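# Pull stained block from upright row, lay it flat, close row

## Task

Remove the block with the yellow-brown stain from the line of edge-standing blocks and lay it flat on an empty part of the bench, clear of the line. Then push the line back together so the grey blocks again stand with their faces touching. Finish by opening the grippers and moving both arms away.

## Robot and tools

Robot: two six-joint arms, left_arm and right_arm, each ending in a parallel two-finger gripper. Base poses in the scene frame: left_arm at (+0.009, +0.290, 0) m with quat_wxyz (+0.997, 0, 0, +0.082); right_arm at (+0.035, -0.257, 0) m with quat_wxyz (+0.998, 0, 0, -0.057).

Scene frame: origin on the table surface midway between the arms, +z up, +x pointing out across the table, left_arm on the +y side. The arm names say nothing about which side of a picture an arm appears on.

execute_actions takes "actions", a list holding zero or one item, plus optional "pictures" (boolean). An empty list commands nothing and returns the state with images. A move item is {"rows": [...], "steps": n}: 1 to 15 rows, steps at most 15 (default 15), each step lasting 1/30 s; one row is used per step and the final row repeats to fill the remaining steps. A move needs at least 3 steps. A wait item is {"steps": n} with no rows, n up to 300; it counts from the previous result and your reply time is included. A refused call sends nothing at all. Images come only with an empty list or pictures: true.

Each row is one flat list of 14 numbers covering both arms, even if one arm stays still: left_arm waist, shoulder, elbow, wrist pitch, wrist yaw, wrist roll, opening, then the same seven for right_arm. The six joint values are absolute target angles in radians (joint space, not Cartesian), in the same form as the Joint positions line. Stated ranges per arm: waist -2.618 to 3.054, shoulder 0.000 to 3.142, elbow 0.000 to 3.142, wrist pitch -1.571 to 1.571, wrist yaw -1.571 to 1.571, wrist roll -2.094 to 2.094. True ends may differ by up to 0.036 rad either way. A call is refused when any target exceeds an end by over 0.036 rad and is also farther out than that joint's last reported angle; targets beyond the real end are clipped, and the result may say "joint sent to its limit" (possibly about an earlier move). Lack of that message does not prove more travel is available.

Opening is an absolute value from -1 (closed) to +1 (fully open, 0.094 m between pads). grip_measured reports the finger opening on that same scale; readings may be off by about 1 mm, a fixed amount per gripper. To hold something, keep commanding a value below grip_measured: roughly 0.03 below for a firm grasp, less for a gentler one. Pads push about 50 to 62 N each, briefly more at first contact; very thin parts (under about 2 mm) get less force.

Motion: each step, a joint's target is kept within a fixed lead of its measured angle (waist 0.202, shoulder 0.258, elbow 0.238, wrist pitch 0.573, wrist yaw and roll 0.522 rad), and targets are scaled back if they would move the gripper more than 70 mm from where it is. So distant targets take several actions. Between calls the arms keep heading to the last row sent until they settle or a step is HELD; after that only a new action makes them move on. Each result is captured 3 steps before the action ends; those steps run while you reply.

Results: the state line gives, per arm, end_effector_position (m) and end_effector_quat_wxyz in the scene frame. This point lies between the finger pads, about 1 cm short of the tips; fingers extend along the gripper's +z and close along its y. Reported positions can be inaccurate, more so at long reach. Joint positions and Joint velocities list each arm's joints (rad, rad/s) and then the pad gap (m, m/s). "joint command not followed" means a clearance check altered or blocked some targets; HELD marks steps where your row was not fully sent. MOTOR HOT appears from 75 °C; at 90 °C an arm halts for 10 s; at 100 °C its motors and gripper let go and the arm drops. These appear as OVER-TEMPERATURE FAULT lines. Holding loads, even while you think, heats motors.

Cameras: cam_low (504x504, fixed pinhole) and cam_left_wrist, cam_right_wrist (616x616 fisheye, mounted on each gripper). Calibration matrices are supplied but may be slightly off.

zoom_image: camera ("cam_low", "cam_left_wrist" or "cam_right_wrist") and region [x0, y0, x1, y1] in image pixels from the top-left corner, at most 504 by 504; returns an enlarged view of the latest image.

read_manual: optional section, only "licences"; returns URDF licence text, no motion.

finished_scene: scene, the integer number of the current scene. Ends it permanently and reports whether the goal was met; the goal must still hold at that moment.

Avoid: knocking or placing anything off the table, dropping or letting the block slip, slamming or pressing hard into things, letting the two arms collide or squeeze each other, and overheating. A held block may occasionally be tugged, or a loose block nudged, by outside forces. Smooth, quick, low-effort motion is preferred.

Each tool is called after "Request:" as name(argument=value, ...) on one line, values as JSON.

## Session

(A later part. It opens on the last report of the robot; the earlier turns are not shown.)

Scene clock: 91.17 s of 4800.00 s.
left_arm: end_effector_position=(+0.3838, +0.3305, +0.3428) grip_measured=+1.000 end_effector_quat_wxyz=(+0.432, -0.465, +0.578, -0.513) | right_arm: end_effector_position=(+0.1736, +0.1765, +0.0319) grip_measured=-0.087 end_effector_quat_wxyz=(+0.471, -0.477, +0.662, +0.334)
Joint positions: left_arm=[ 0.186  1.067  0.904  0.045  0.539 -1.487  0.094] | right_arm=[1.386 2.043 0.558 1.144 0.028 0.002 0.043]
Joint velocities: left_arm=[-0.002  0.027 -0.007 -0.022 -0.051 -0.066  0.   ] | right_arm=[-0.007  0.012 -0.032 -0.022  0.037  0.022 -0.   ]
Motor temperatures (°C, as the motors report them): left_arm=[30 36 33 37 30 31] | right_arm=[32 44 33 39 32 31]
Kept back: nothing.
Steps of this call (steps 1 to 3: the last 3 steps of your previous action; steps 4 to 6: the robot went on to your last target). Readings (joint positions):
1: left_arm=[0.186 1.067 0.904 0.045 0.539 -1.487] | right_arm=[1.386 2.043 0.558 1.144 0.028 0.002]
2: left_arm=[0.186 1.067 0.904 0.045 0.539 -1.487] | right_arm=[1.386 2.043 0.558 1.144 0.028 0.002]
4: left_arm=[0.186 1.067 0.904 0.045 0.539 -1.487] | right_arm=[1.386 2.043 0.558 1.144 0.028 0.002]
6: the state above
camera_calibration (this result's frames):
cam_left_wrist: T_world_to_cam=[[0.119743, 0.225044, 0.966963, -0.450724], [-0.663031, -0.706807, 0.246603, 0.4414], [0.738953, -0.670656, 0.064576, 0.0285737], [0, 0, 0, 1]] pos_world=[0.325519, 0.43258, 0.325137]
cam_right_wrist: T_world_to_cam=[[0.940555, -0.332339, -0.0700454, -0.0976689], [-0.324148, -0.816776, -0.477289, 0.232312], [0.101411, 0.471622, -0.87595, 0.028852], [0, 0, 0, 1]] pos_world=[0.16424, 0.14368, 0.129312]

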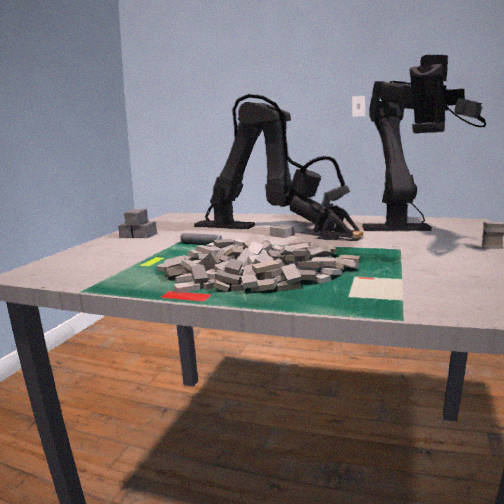

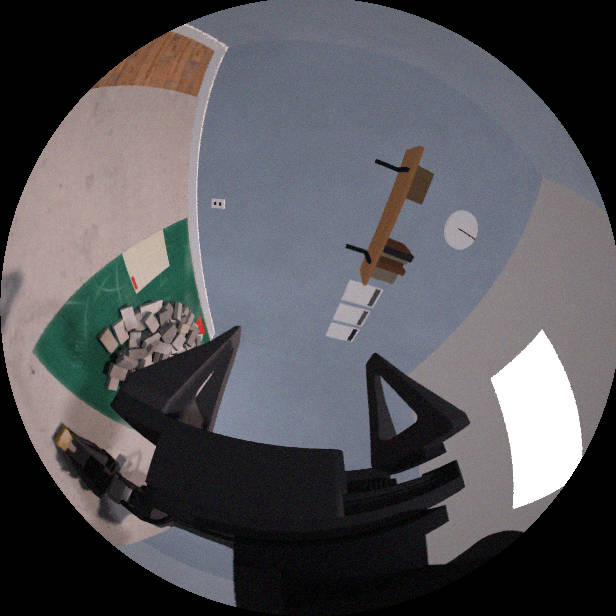

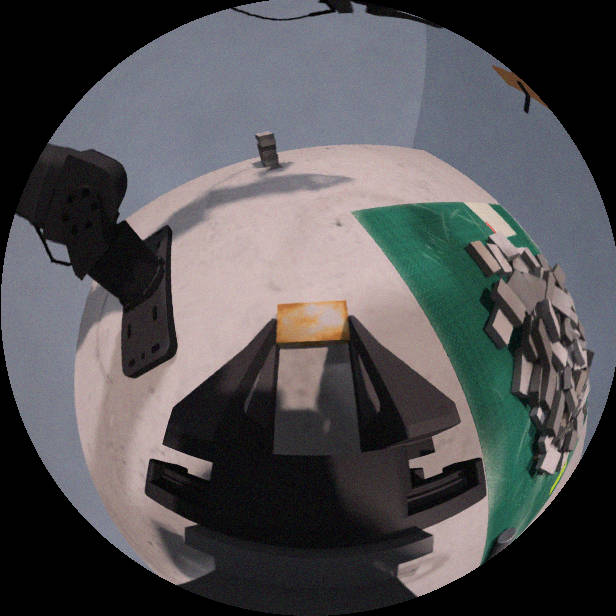

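Request:
execute_actions(actions=[{"rows":[[0.186,1.067,0.904,0.045,0.539,-1.487,1,1.392,2.057,0.541,1.164,0.032,0.007,-0.12],[0.186,1.067,0.904,0.045,0.539,-1.487,1,1.392,2.058,0.541,1.164,0.032,0.007,-0.12],[0.186,1.067,0.904,0.045,0.539,-1.487,1,1.392,2.059,0.541,1.164,0.032,0.007,-0.12],[0.186,1.067,0.904,0.045,0.539,-1.487,1,1.392,2.060,0.541,1.164,0.032,0.007,-0.12]],"steps":9}])

Request:
execute_actions(actions=[{"steps":5}], pictures=true)

Request:
zoom_image(camera="cam_low", region=[300,190,390,250])

Scene clock: 91.70 s of 4800.00 s.
left_arm: end_effector_position=(+0.3838, +0.3305, +0.3428) grip_measured=+1.000 end_effector_quat_wxyz=(+0.432, -0.465, +0.578, -0.513) | right_arm: end_effector_position=(+0.1735, +0.1759, +0.0290) grip_measured=-0.087 end_effector_quat_wxyz=(+0.469, -0.479, +0.664, +0.332)
Joint positions: left_arm=[ 0.186  1.067  0.904  0.045  0.539 -1.487  0.094] | right_arm=[1.386 2.05  0.558 1.145 0.028 0.002 0.043]
Joint velocities: left_arm=[ 0.002  0.022  0.017  0.022  0.022 -0.051  0.   ] | right_arm=[ 0.007  0.066 -0.002 -0.051 -0.051 -0.007  0.   ]
Motor temperatures (°C, as the motors report them): left_arm=[30 36 33 37 30 31] | right_arm=[32 44 33 39 32 31]
Steps of this call (steps 1 to 10: the robot went on to your last target; steps 11 to 16: the first 6 steps of this action). Readings (joint positions):
11: left_arm=[0.186 1.067 0.904 0.045 0.539 -1.487] | right_arm=[1.386 2.043 0.558 1.144 0.028 0.002]
12: left_arm=[0.186 1.067 0.904 0.045 0.539 -1.487] | right_arm=[1.386 2.043 0.558 1.144 0.028 0.002]
14: left_arm=[0.186 1.067 0.904 0.045 0.539 -1.487] | right_arm=[1.386 2.045 0.558 1.145 0.028 0.002]
16: the state above

Scene clock: 91.87 s of 4800.00 s.
left_arm: end_effector_position=(+0.3838, +0.3305, +0.3428) grip_measured=+1.000 end_effector_quat_wxyz=(+0.432, -0.465, +0.578, -0.513) | right_arm: end_effector_position=(+0.1734, +0.1756, +0.0274) grip_measured=-0.087 end_effector_quat_wxyz=(+0.468, -0.479, +0.665, +0.332)
Joint positions: left_arm=[ 0.186  1.067  0.904  0.045  0.539 -1.487  0.094] | right_arm=[1.386 2.053 0.558 1.145 0.028 0.002 0.043]
Joint velocities: left_arm=[-0.002  0.002  0.012 -0.007 -0.007  0.022  0.   ] | right_arm=[-0.007  0.007  0.002 -0.066  0.007 -0.037 -0.001]
Motor temperatures (°C, as the motors report them): left_arm=[30 36 33 37 30 31] | right_arm=[32 43 33 39 32 31]
Kept back: nothing.
Steps of this call (steps 1 to 3: the last 3 steps of your previous action; steps 4 to 5: the robot went on to your last target). Readings (joint positions):
1: left_arm=[0.186 1.067 0.904 0.045 0.539 -1.487] | right_arm=[1.386 2.052 0.558 1.145 0.028 0.002]
2: left_arm=[0.186 1.067 0.904 0.045 0.539 -1.487] | right_arm=[1.386 2.053 0.558 1.145 0.028 0.002]
4: left_arm=[0.186 1.067 0.904 0.045 0.539 -1.487] | right_arm=[1.386 2.053 0.558 1.145 0.028 0.002]
5: the state above
camera_calibration (this result's frames):
cam_left_wrist: T_world_to_cam=[[0.119743, 0.225044, 0.966963, -0.450724], [-0.663031, -0.706807, 0.246603, 0.4414], [0.738953, -0.670656, 0.064576, 0.0285737], [0, 0, 0, 1]] pos_world=[0.325519, 0.43258, 0.325137]
cam_right_wrist: T_world_to_cam=[[0.94035, -0.333001, -0.06965, -0.0978758], [-0.325534, -0.821257, -0.468577, 0.230191], [0.098836, 0.4633, -0.880673, 0.0274049], [0, 0, 0, 1]] pos_world=[0.164264, 0.143757, 0.12518]

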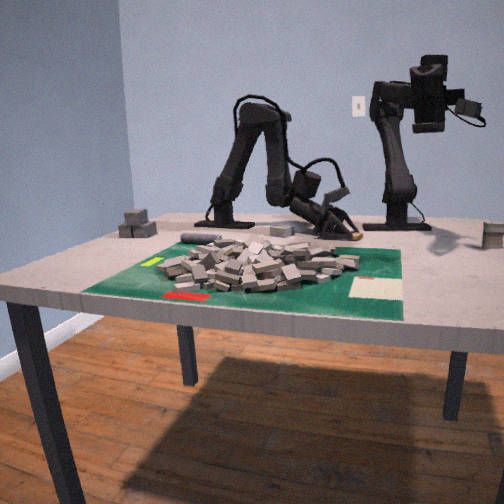

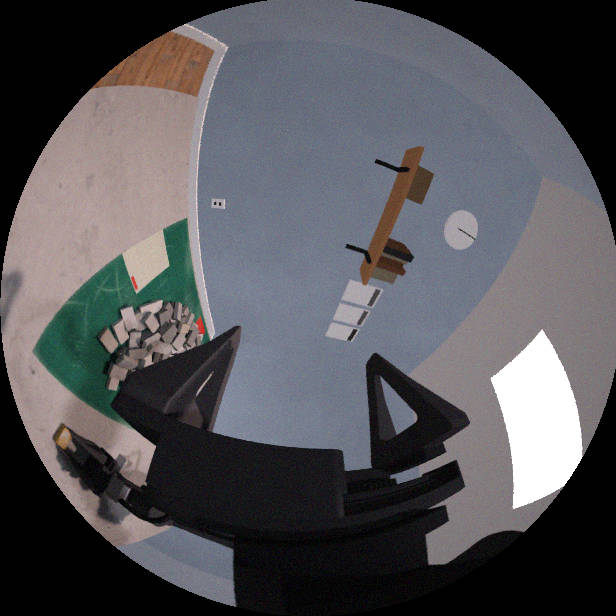

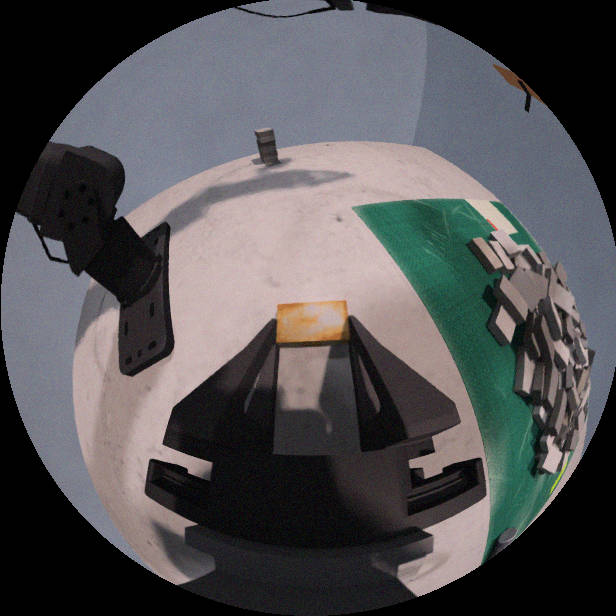

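Region (300, 190, 390, 250) of cam_low's 504x504 image, scaled by 5.600, with more detail than that image has.

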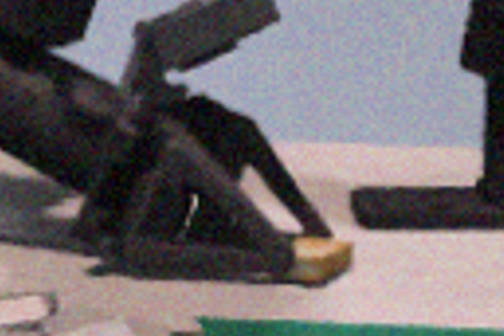

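Request:
execute_actions(actions=[{"rows":[[0.186,1.067,0.904,0.045,0.539,-1.487,1,1.392,2.060,0.541,1.164,0.032,0.007,-0.10],[0.186,1.067,0.904,0.045,0.539,-1.487,1,1.392,2.060,0.541,1.164,0.032,0.007,-0.088],[0.186,1.067,0.904,0.045,0.539,-1.487,1,1.392,2.060,0.541,1.164,0.032,0.007,-0.078],[0.186,1.067,0.904,0.045,0.539,-1.487,1,1.392,2.060,0.541,1.164,0.032,0.007,-0.065],[0.186,1.067,0.904,0.045,0.539,-1.487,1,1.392,2.060,0.541,1.164,0.032,0.007,-0.045],[0.186,1.067,0.904,0.045,0.539,-1.487,1,1.392,2.060,0.541,1.164,0.032,0.007,-0.01],[0.186,1.067,0.904,0.045,0.539,-1.487,1,1.392,2.060,0.541,1.164,0.032,0.007,0.04],[0.186,1.067,0.904,0.045,0.539,-1.487,1,1.392,2.060,0.541,1.164,0.032,0.007,0.10],[0.186,1.067,0.904,0.045,0.539,-1.487,1,1.392,2.060,0.541,1.164,0.032,0.007,0.17],[0.186,1.067,0.904,0.045,0.539,-1.487,1,1.392,2.060,0.541,1.164,0.032,0.007,0.24],[0.186,1.067,0.904,0.045,0.539,-1.487,1,1.392,2.060,0.541,1.164,0.032,0.007,0.30]],"steps":12}])

Request:
execute_actions(actions=[{"steps":5}], pictures=true)

Request:
zoom_image(camera="cam_low", region=[300,190,390,250])

Scene clock: 94.73 s of 4800.00 s.
left_arm: end_effector_position=(+0.3838, +0.3305, +0.3428) grip_measured=+1.000 end_effector_quat_wxyz=(+0.432, -0.465, +0.578, -0.513) | right_arm: end_effector_position=(+0.1735, +0.1762, +0.0292) grip_measured=+0.136 end_effector_quat_wxyz=(+0.470, -0.478, +0.663, +0.333)
Joint positions: left_arm=[ 0.186  1.067  0.904  0.045  0.539 -1.487  0.094] | right_arm=[1.386 2.053 0.558 1.153 0.028 0.002 0.053]
Joint velocities: left_arm=[-0.007 -0.012 -0.002 -0.022 -0.051 -0.037  0.   ] | right_arm=[-0.002  0.007  0.002 -0.022  0.007 -0.037  0.067]
Motor temperatures (°C, as the motors report them): left_arm=[30 36 34 37 30 31] | right_arm=[32 43 33 40 32 31]
Steps of this call (steps 1 to 15: the robot went on to your last target; steps 16 to 77: nothing new was sent; steps 78 to 86: the first 9 steps of this action). Readings (joint positions):
78: left_arm=[0.186 1.067 0.904 0.045 0.539 -1.487] | right_arm=[1.386 2.053 0.558 1.145 0.028 0.002]
79: left_arm=[0.186 1.067 0.904 0.045 0.539 -1.487] | right_arm=[1.386 2.053 0.558 1.145 0.028 0.002]
81: left_arm=[0.186 1.067 0.904 0.045 0.539 -1.487] | right_arm=[1.386 2.053 0.558 1.145 0.028 0.002]
85: left_arm=[0.186 1.067 0.904 0.045 0.539 -1.487] | right_arm=[1.386 2.053 0.558 1.151 0.028 0.002]
86: the state above

Scene clock: 94.90 s of 4800.00 s.
left_arm: end_effector_position=(+0.3838, +0.3305, +0.3428) grip_measured=+1.000 end_effector_quat_wxyz=(+0.432, -0.465, +0.578, -0.513) | right_arm: end_effector_position=(+0.1736, +0.1765, +0.0301) grip_measured=+0.298 end_effector_quat_wxyz=(+0.471, -0.477, +0.662, +0.334)
Joint positions: left_arm=[ 0.186  1.067  0.904  0.045  0.539 -1.487  0.094] | right_arm=[1.386 2.053 0.558 1.156 0.028 0.003 0.061]
Joint velocities: left_arm=[ 0.017 -0.007 -0.012  0.022  0.037  0.007  0.   ] | right_arm=[ 0.007  0.012 -0.012  0.066 -0.022 -0.007  0.001]
Motor temperatures (°C, as the motors report them): left_arm=[30 36 34 37 30 31] | right_arm=[32 43 33 40 32 31]
Kept back: nothing.
Steps of this call (steps 1 to 3: the last 3 steps of your previous action; steps 4 to 5: the robot went on to your last target). Readings (joint positions):
1: left_arm=[0.186 1.067 0.904 0.045 0.539 -1.487] | right_arm=[1.386 2.053 0.558 1.154 0.028 0.002]
2: left_arm=[0.186 1.067 0.904 0.045 0.539 -1.487] | right_arm=[1.386 2.053 0.558 1.155 0.028 0.003]
4: left_arm=[0.186 1.067 0.904 0.045 0.539 -1.487] | right_arm=[1.386 2.053 0.558 1.156 0.028 0.003]
5: the state above
camera_calibration (this result's frames):
cam_left_wrist: T_world_to_cam=[[0.119743, 0.225044, 0.966963, -0.450724], [-0.663031, -0.706807, 0.246603, 0.4414], [0.738953, -0.670656, 0.064576, 0.0285737], [0, 0, 0, 1]] pos_world=[0.325519, 0.43258, 0.325137]
cam_right_wrist: T_world_to_cam=[[0.940521, -0.332348, -0.0704645, -0.097771], [-0.324199, -0.815983, -0.47861, 0.231432], [0.101568, 0.472987, -0.875195, 0.0269585], [0, 0, 0, 1]] pos_world=[0.164248, 0.1436, 0.127471]

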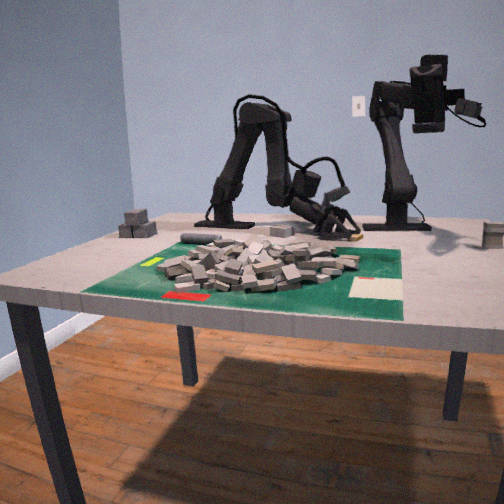

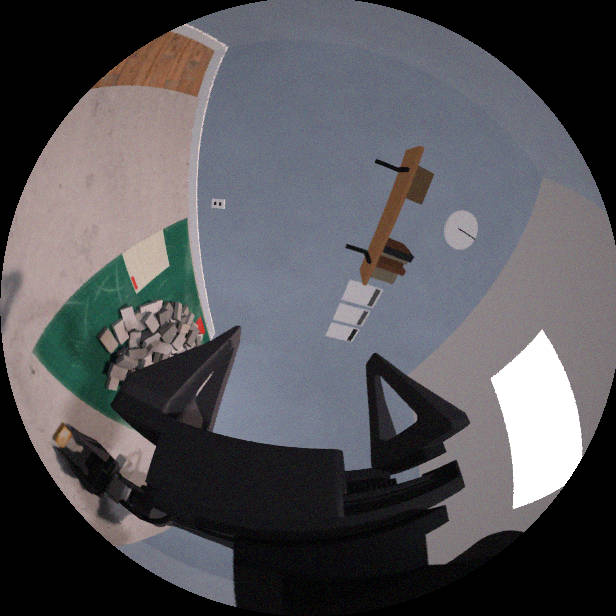

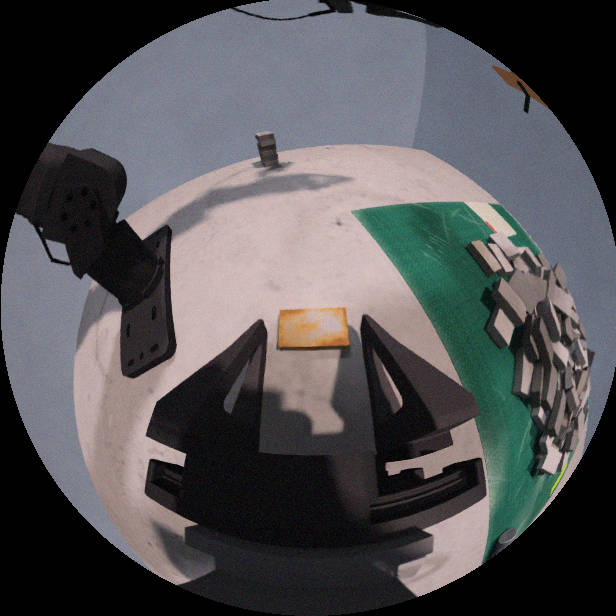

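Region (300, 190, 390, 250) of cam_low's 504x504 image, scaled by 5.600, with more detail than that image has.

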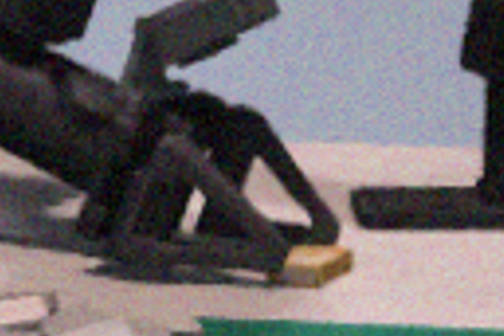

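Request:
execute_actions(actions=[{"rows":[[0.186,1.067,0.904,0.045,0.539,-1.487,1,1.392,2.038,0.560,1.164,0.032,0.007,0.30],[0.186,1.067,0.904,0.045,0.539,-1.487,1,1.392,2.034,0.570,1.164,0.032,0.007,0.30],[0.186,1.067,0.904,0.045,0.539,-1.487,1,1.392,2.026,0.571,1.164,0.032,0.007,0.30],[0.186,1.067,0.904,0.045,0.539,-1.487,1,1.392,2.016,0.573,1.164,0.032,0.007,0.30],[0.186,1.067,0.904,0.045,0.539,-1.487,1,1.392,2.002,0.577,1.164,0.032,0.007,0.30],[0.186,1.067,0.904,0.045,0.539,-1.487,1,1.392,1.986,0.583,1.164,0.032,0.007,0.30],[0.186,1.067,0.904,0.045,0.539,-1.487,1,1.392,1.967,0.590,1.160,0.032,0.007,0.30],[0.186,1.067,0.904,0.045,0.539,-1.487,1,1.392,1.945,0.598,1.149,0.032,0.007,0.34],[0.186,1.067,0.904,0.045,0.539,-1.487,1,1.392,1.921,0.608,1.130,0.032,0.007,0.38],[0.186,1.067,0.904,0.045,0.539,-1.487,1,1.392,1.894,0.619,1.104,0.032,0.007,0.42],[0.186,1.067,0.904,0.045,0.539,-1.487,1,1.391,1.866,0.632,1.070,0.032,0.007,0.46],[0.186,1.067,0.904,0.045,0.539,-1.487,1,1.388,1.835,0.646,1.029,0.032,0.007,0.50],[0.186,1.067,0.904,0.045,0.539,-1.487,1,1.383,1.803,0.660,0.982,0.032,0.007,0.54],[0.186,1.067,0.904,0.045,0.539,-1.487,1,1.376,1.769,0.676,0.928,0.032,0.007,0.58],[0.186,1.067,0.904,0.045,0.539,-1.487,1,1.367,1.734,0.693,0.868,0.032,0.007,0.62]],"steps":15}])

Request:
execute_actions(actions=[{"rows":[[0.186,1.067,0.904,0.045,0.539,-1.487,1,1.357,1.698,0.711,0.803,0.032,0.007,0.66],[0.186,1.067,0.904,0.045,0.539,-1.487,1,1.346,1.661,0.729,0.732,0.032,0.007,0.70],[0.186,1.067,0.904,0.045,0.539,-1.487,1,1.334,1.623,0.748,0.656,0.032,0.007,0.74],[0.186,1.067,0.904,0.045,0.539,-1.487,1,1.321,1.585,0.767,0.576,0.032,0.007,0.78],[0.186,1.067,0.904,0.045,0.539,-1.487,1,1.308,1.547,0.786,0.492,0.032,0.007,0.82],[0.186,1.067,0.904,0.045,0.539,-1.487,1,1.294,1.509,0.806,0.405,0.032,0.007,0.86],[0.186,1.067,0.904,0.045,0.539,-1.487,1,1.281,1.471,0.826,0.315,0.032,0.007,0.90],[0.186,1.067,0.904,0.045,0.539,-1.487,1,1.269,1.434,0.846,0.223,0.032,0.007,0.94],[0.186,1.067,0.904,0.045,0.539,-1.487,1,1.258,1.398,0.865,0.129,0.032,0.007,0.97],[0.186,1.067,0.904,0.045,0.539,-1.487,1,1.248,1.363,0.884,0.035,0.032,0.007,1],[0.186,1.067,0.904,0.045,0.539,-1.487,1,1.239,1.329,0.903,-0.060,0.032,0.007,1],[0.186,1.067,0.904,0.045,0.539,-1.487,1,1.232,1.297,0.921,-0.154,0.032,0.007,1],[0.186,1.067,0.904,0.045,0.539,-1.487,1,1.227,1.266,0.939,-0.248,0.032,0.007,1],[0.186,1.067,0.904,0.045,0.539,-1.487,1,1.224,1.238,0.956,-0.340,0.032,0.007,1],[0.186,1.067,0.904,0.045,0.539,-1.487,1,1.223,1.211,0.972,-0.430,0.032,0.007,1]],"steps":15}])

Request:
execute_actions(actions=[{"rows":[[0.186,1.067,0.904,0.045,0.539,-1.487,1,1.223,1.187,0.986,-0.517,0.032,0.007,1],[0.186,1.067,0.904,0.045,0.539,-1.487,1,1.223,1.165,1.000,-0.601,0.032,0.007,1],[0.186,1.067,0.904,0.045,0.539,-1.487,1,1.223,1.146,1.013,-0.681,0.032,0.007,1],[0.186,1.067,0.904,0.045,0.539,-1.487,1,1.223,1.130,1.024,-0.757,0.032,0.007,1],[0.186,1.067,0.904,0.045,0.539,-1.487,1,1.223,1.116,1.034,-0.828,0.032,0.007,1],[0.186,1.067,0.904,0.045,0.539,-1.487,1,1.223,1.106,1.042,-0.893,0.032,0.007,1],[0.186,1.067,0.904,0.045,0.539,-1.487,1,1.223,1.098,1.049,-0.953,0.032,0.007,1],[0.186,1.067,0.904,0.045,0.539,-1.487,1,1.223,1.094,1.055,-1.007,0.032,0.007,1],[0.186,1.067,0.904,0.045,0.539,-1.487,1,1.223,1.092,1.059,-1.054,0.032,0.007,1],[0.186,1.067,0.904,0.045,0.539,-1.487,1,1.223,1.092,1.061,-1.095,0.032,0.007,1],[0.186,1.067,0.904,0.045,0.539,-1.487,1,1.223,1.092,1.062,-1.129,0.032,0.007,1],[0.186,1.067,0.904,0.045,0.539,-1.487,1,1.223,1.092,1.062,-1.155,0.032,0.007,1],[0.186,1.067,0.904,0.045,0.539,-1.487,1,1.223,1.092,1.062,-1.174,0.032,0.007,1],[0.186,1.067,0.904,0.045,0.539,-1.487,1,1.223,1.092,1.062,-1.185,0.032,0.007,1],[0.186,1.067,0.904,0.045,0.539,-1.487,1,1.223,1.092,1.062,-1.189,0.032,0.007,1]],"steps":15}])

Request:
execute_actions(actions=[{"steps":9}], pictures=true)

Request:
zoom_image(camera="cam_right_wrist", region=[210,170,410,370])

Request:
zoom_image(camera="cam_low", region=[250,200,390,260])

Scene clock: 97.77 s of 4800.00 s.
left_arm: end_effector_position=(+0.3838, +0.3305, +0.3428) grip_measured=+1.000 end_effector_quat_wxyz=(+0.432, -0.465, +0.578, -0.513) | right_arm: end_effector_position=(+0.1780, +0.1907, +0.0948) grip_measured=+0.479 end_effector_quat_wxyz=(+0.513, -0.453, +0.630, +0.366)
Joint positions: left_arm=[ 0.186  1.067  0.904  0.045  0.539 -1.487  0.094] | right_arm=[1.386 1.908 0.59  1.111 0.028 0.003 0.069]
Joint velocities: left_arm=[-0.007 -0.007  0.002 -0.022 -0.007 -0.051  0.   ] | right_arm=[-0.007 -0.799  0.393 -0.623  0.066 -0.081  0.038]
Motor temperatures (°C, as the motors report them): left_arm=[30 36 34 37 30 31] | right_arm=[32 43 33 40 32 31]
Steps of this call (steps 1 to 15: the robot went on to your last target; steps 16 to 74: nothing new was sent; steps 75 to 86: the first 12 steps of this action). Readings (joint positions):
75: left_arm=[0.186 1.067 0.904 0.045 0.539 -1.487] | right_arm=[1.386 2.053 0.558 1.158 0.028 0.003]
76: left_arm=[0.186 1.067 0.904 0.045 0.539 -1.487] | right_arm=[1.386 2.053 0.558 1.158 0.028 0.003]
78: left_arm=[0.186 1.067 0.904 0.045 0.539 -1.487] | right_arm=[1.386 2.049 0.558 1.158 0.028 0.003]
82: left_arm=[0.186 1.067 0.904 0.045 0.539 -1.487] | right_arm=[1.386 2.002 0.558 1.156 0.028 0.003]
86: the state above

Scene clock: 98.27 s of 4800.00 s.
left_arm: end_effector_position=(+0.3838, +0.3305, +0.3428) grip_measured=+1.000 end_effector_quat_wxyz=(+0.432, -0.465, +0.578, -0.513) | right_arm: end_effector_position=(+0.2294, +0.1502, +0.2500) grip_measured=+1.000 end_effector_quat_wxyz=(+0.522, -0.417, +0.672, +0.320)
Joint positions: left_arm=[ 0.186  1.067  0.904  0.045  0.539 -1.487  0.094] | right_arm=[1.25  1.368 0.868 0.247 0.029 0.003 0.094]
Joint velocities: left_arm=[ 0.007  0.017  0.017 -0.007 -0.037 -0.007  0.   ] | right_arm=[-0.276 -0.994  0.54  -2.527  0.007  0.022  0.002]
Motor temperatures (°C, as the motors report them): left_arm=[30 36 34 37 30 31] | right_arm=[32 43 33 40 32 31]
Steps of this call (steps 1 to 3: the last 3 steps of your previous action; steps 4 to 15: the first 12 steps of this action). Readings (joint positions):
4: left_arm=[0.186 1.067 0.904 0.045 0.539 -1.487] | right_arm=[1.382 1.777 0.655 0.991 0.028 0.003]
5: left_arm=[0.186 1.067 0.904 0.045 0.539 -1.487] | right_arm=[1.376 1.741 0.673 0.947 0.027 0.003]
7: left_arm=[0.186 1.067 0.904 0.045 0.539 -1.487] | right_arm=[1.356 1.666 0.711 0.842 0.027 0.003]
11: left_arm=[0.186 1.067 0.904 0.045 0.539 -1.487] | right_arm=[1.299 1.514 0.789 0.573 0.027 0.003]
15: the state above

Scene clock: 98.77 s of 4800.00 s.
left_arm: end_effector_position=(+0.3838, +0.3305, +0.3428) grip_measured=+1.000 end_effector_quat_wxyz=(+0.432, -0.465, +0.578, -0.513) | right_arm: end_effector_position=(+0.1650, -0.0028, +0.1883) grip_measured=+1.000 end_effector_quat_wxyz=(+0.248, -0.502, +0.817, +0.139)
Joint positions: left_arm=[ 0.186  1.067  0.904  0.045  0.539 -1.487  0.094] | right_arm=[ 1.229  1.105  1.033 -0.922  0.029  0.003  0.094]
Joint velocities: left_arm=[-0.007 -0.002  0.002 -0.022 -0.037 -0.022  0.   ] | right_arm=[ 0.002  0.017 -0.027 -1.516  0.037  0.007  0.   ]
Motor temperatures (°C, as the motors report them): left_arm=[30 36 34 37 30 31] | right_arm=[32 42 33 40 32 31]
Steps of this call (steps 1 to 3: the last 3 steps of your previous action; steps 4 to 15: the first 12 steps of this action). Readings (joint positions):
4: left_arm=[0.186 1.067 0.904 0.045 0.539 -1.487] | right_arm=[1.230 1.244 0.939 -0.103 0.029 0.003]
5: left_arm=[0.186 1.067 0.904 0.045 0.539 -1.487] | right_arm=[1.229 1.217 0.955 -0.191 0.029 0.003]
7: left_arm=[0.186 1.067 0.904 0.045 0.539 -1.487] | right_arm=[1.229 1.172 0.982 -0.362 0.029 0.003]
11: left_arm=[0.186 1.067 0.904 0.045 0.539 -1.487] | right_arm=[1.229 1.116 1.020 -0.675 0.029 0.003]
15: the state above

Scene clock: 99.07 s of 4800.00 s.
left_arm: end_effector_position=(+0.3838, +0.3305, +0.3428) grip_measured=+1.000 end_effector_quat_wxyz=(+0.432, -0.465, +0.578, -0.513) | right_arm: end_effector_position=(+0.1429, -0.0479, +0.1632) grip_measured=+1.000 end_effector_quat_wxyz=(+0.155, -0.517, +0.838, +0.080)
Joint positions: left_arm=[ 0.186  1.067  0.904  0.045  0.539 -1.487  0.094] | right_arm=[ 1.229  1.105  1.033 -1.148  0.029  0.003  0.094]
Joint velocities: left_arm=[ 0.002 -0.007 -0.002  0.007 -0.022 -0.051  0.   ] | right_arm=[ 0.002 -0.007 -0.012 -0.315  0.022 -0.095  0.   ]
Motor temperatures (°C, as the motors report them): left_arm=[30 36 34 37 30 31] | right_arm=[32 42 33 40 32 31]
Kept back: nothing.
Steps of this call (steps 1 to 3: the last 3 steps of your previous action; steps 4 to 9: the robot went on to your last target). Readings (joint positions):
1: left_arm=[0.186 1.067 0.904 0.045 0.539 -1.487] | right_arm=[1.229 1.105 1.033 -0.971 0.029 0.003]
2: left_arm=[0.186 1.067 0.904 0.045 0.539 -1.487] | right_arm=[1.229 1.105 1.033 -1.014 0.029 0.003]
4: left_arm=[0.186 1.067 0.904 0.045 0.539 -1.487] | right_arm=[1.229 1.105 1.033 -1.078 0.029 0.003]
8: left_arm=[0.186 1.067 0.904 0.045 0.539 -1.487] | right_arm=[1.229 1.105 1.033 -1.141 0.029 0.003]
9: the state above
camera_calibration (this result's frames):
cam_left_wrist: T_world_to_cam=[[0.119743, 0.225044, 0.966963, -0.450724], [-0.663031, -0.706807, 0.246603, 0.4414], [0.738953, -0.670656, 0.064576, 0.0285737], [0, 0, 0, 1]] pos_world=[0.325519, 0.43258, 0.325137]
cam_right_wrist: T_world_to_cam=[[0.859199, -0.511481, -0.0128428, -0.140424], [-0.47082, -0.800223, 0.371444, -0.0149778], [-0.200264, -0.313098, -0.928366, 0.26695], [0, 0, 0, 1]] pos_world=[0.16706, -0.000228349, 0.251587]

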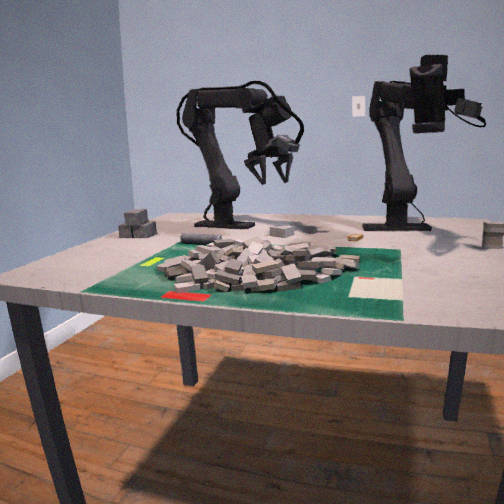

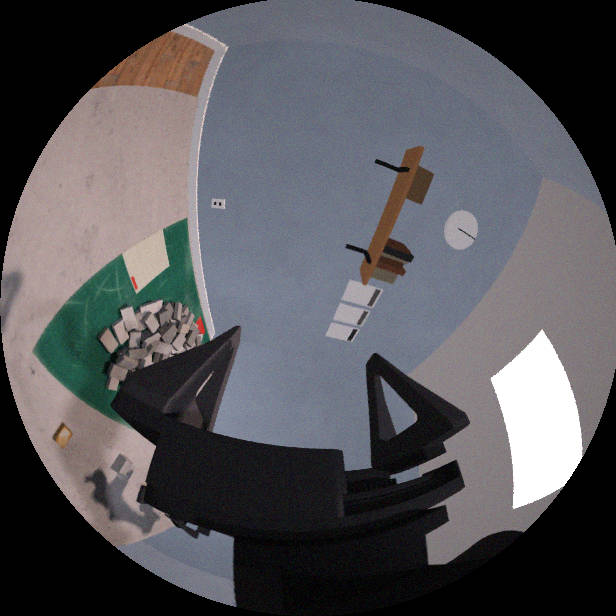

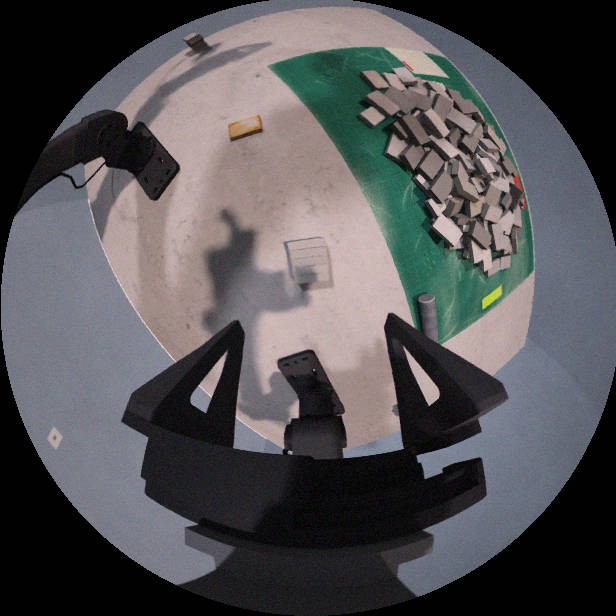

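Region (210, 170, 410, 370) of cam_right_wrist's 616x616 image, scaled by 2.520, with more detail than that image has.

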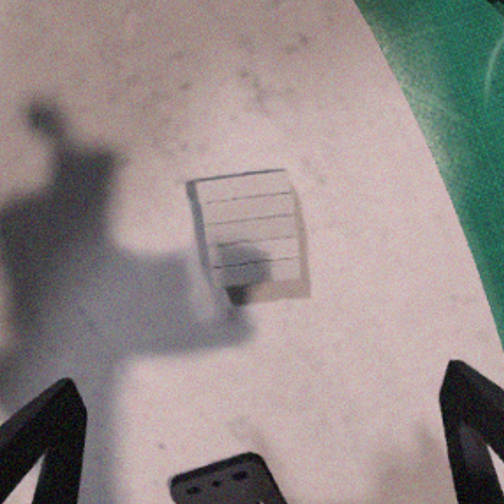

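Region (250, 200, 390, 260) of cam_low's 504x504 image, scaled by 3.600, with more detail than that image has; it fills the top 216 rows of this view, and the rest is white.

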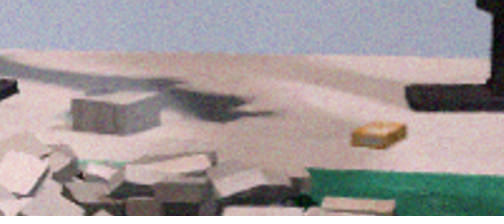

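Request:
zoom_image(camera="cam_right_wrist", region=[275,228,345,298])

Request:
zoom_image(camera="cam_right_wrist", region=[200,90,300,170])

Region (275, 228, 345, 298) of cam_right_wrist's 616x616 image, scaled by 7.200, with more detail than that image has.

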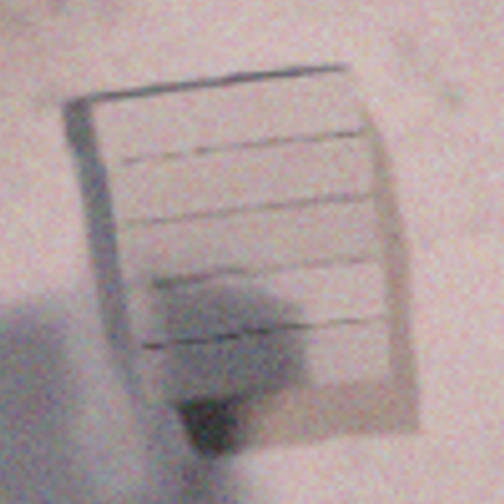

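Region (200, 90, 300, 170) of cam_right_wrist's 616x616 image, scaled by 5.040, with more detail than that image has; it fills the top 403 rows of this view, and the rest is white.

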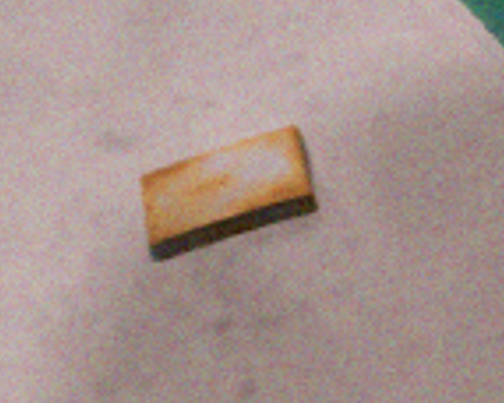

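Request:
finished_scene(scene=2)

The scene is finished: the task was done.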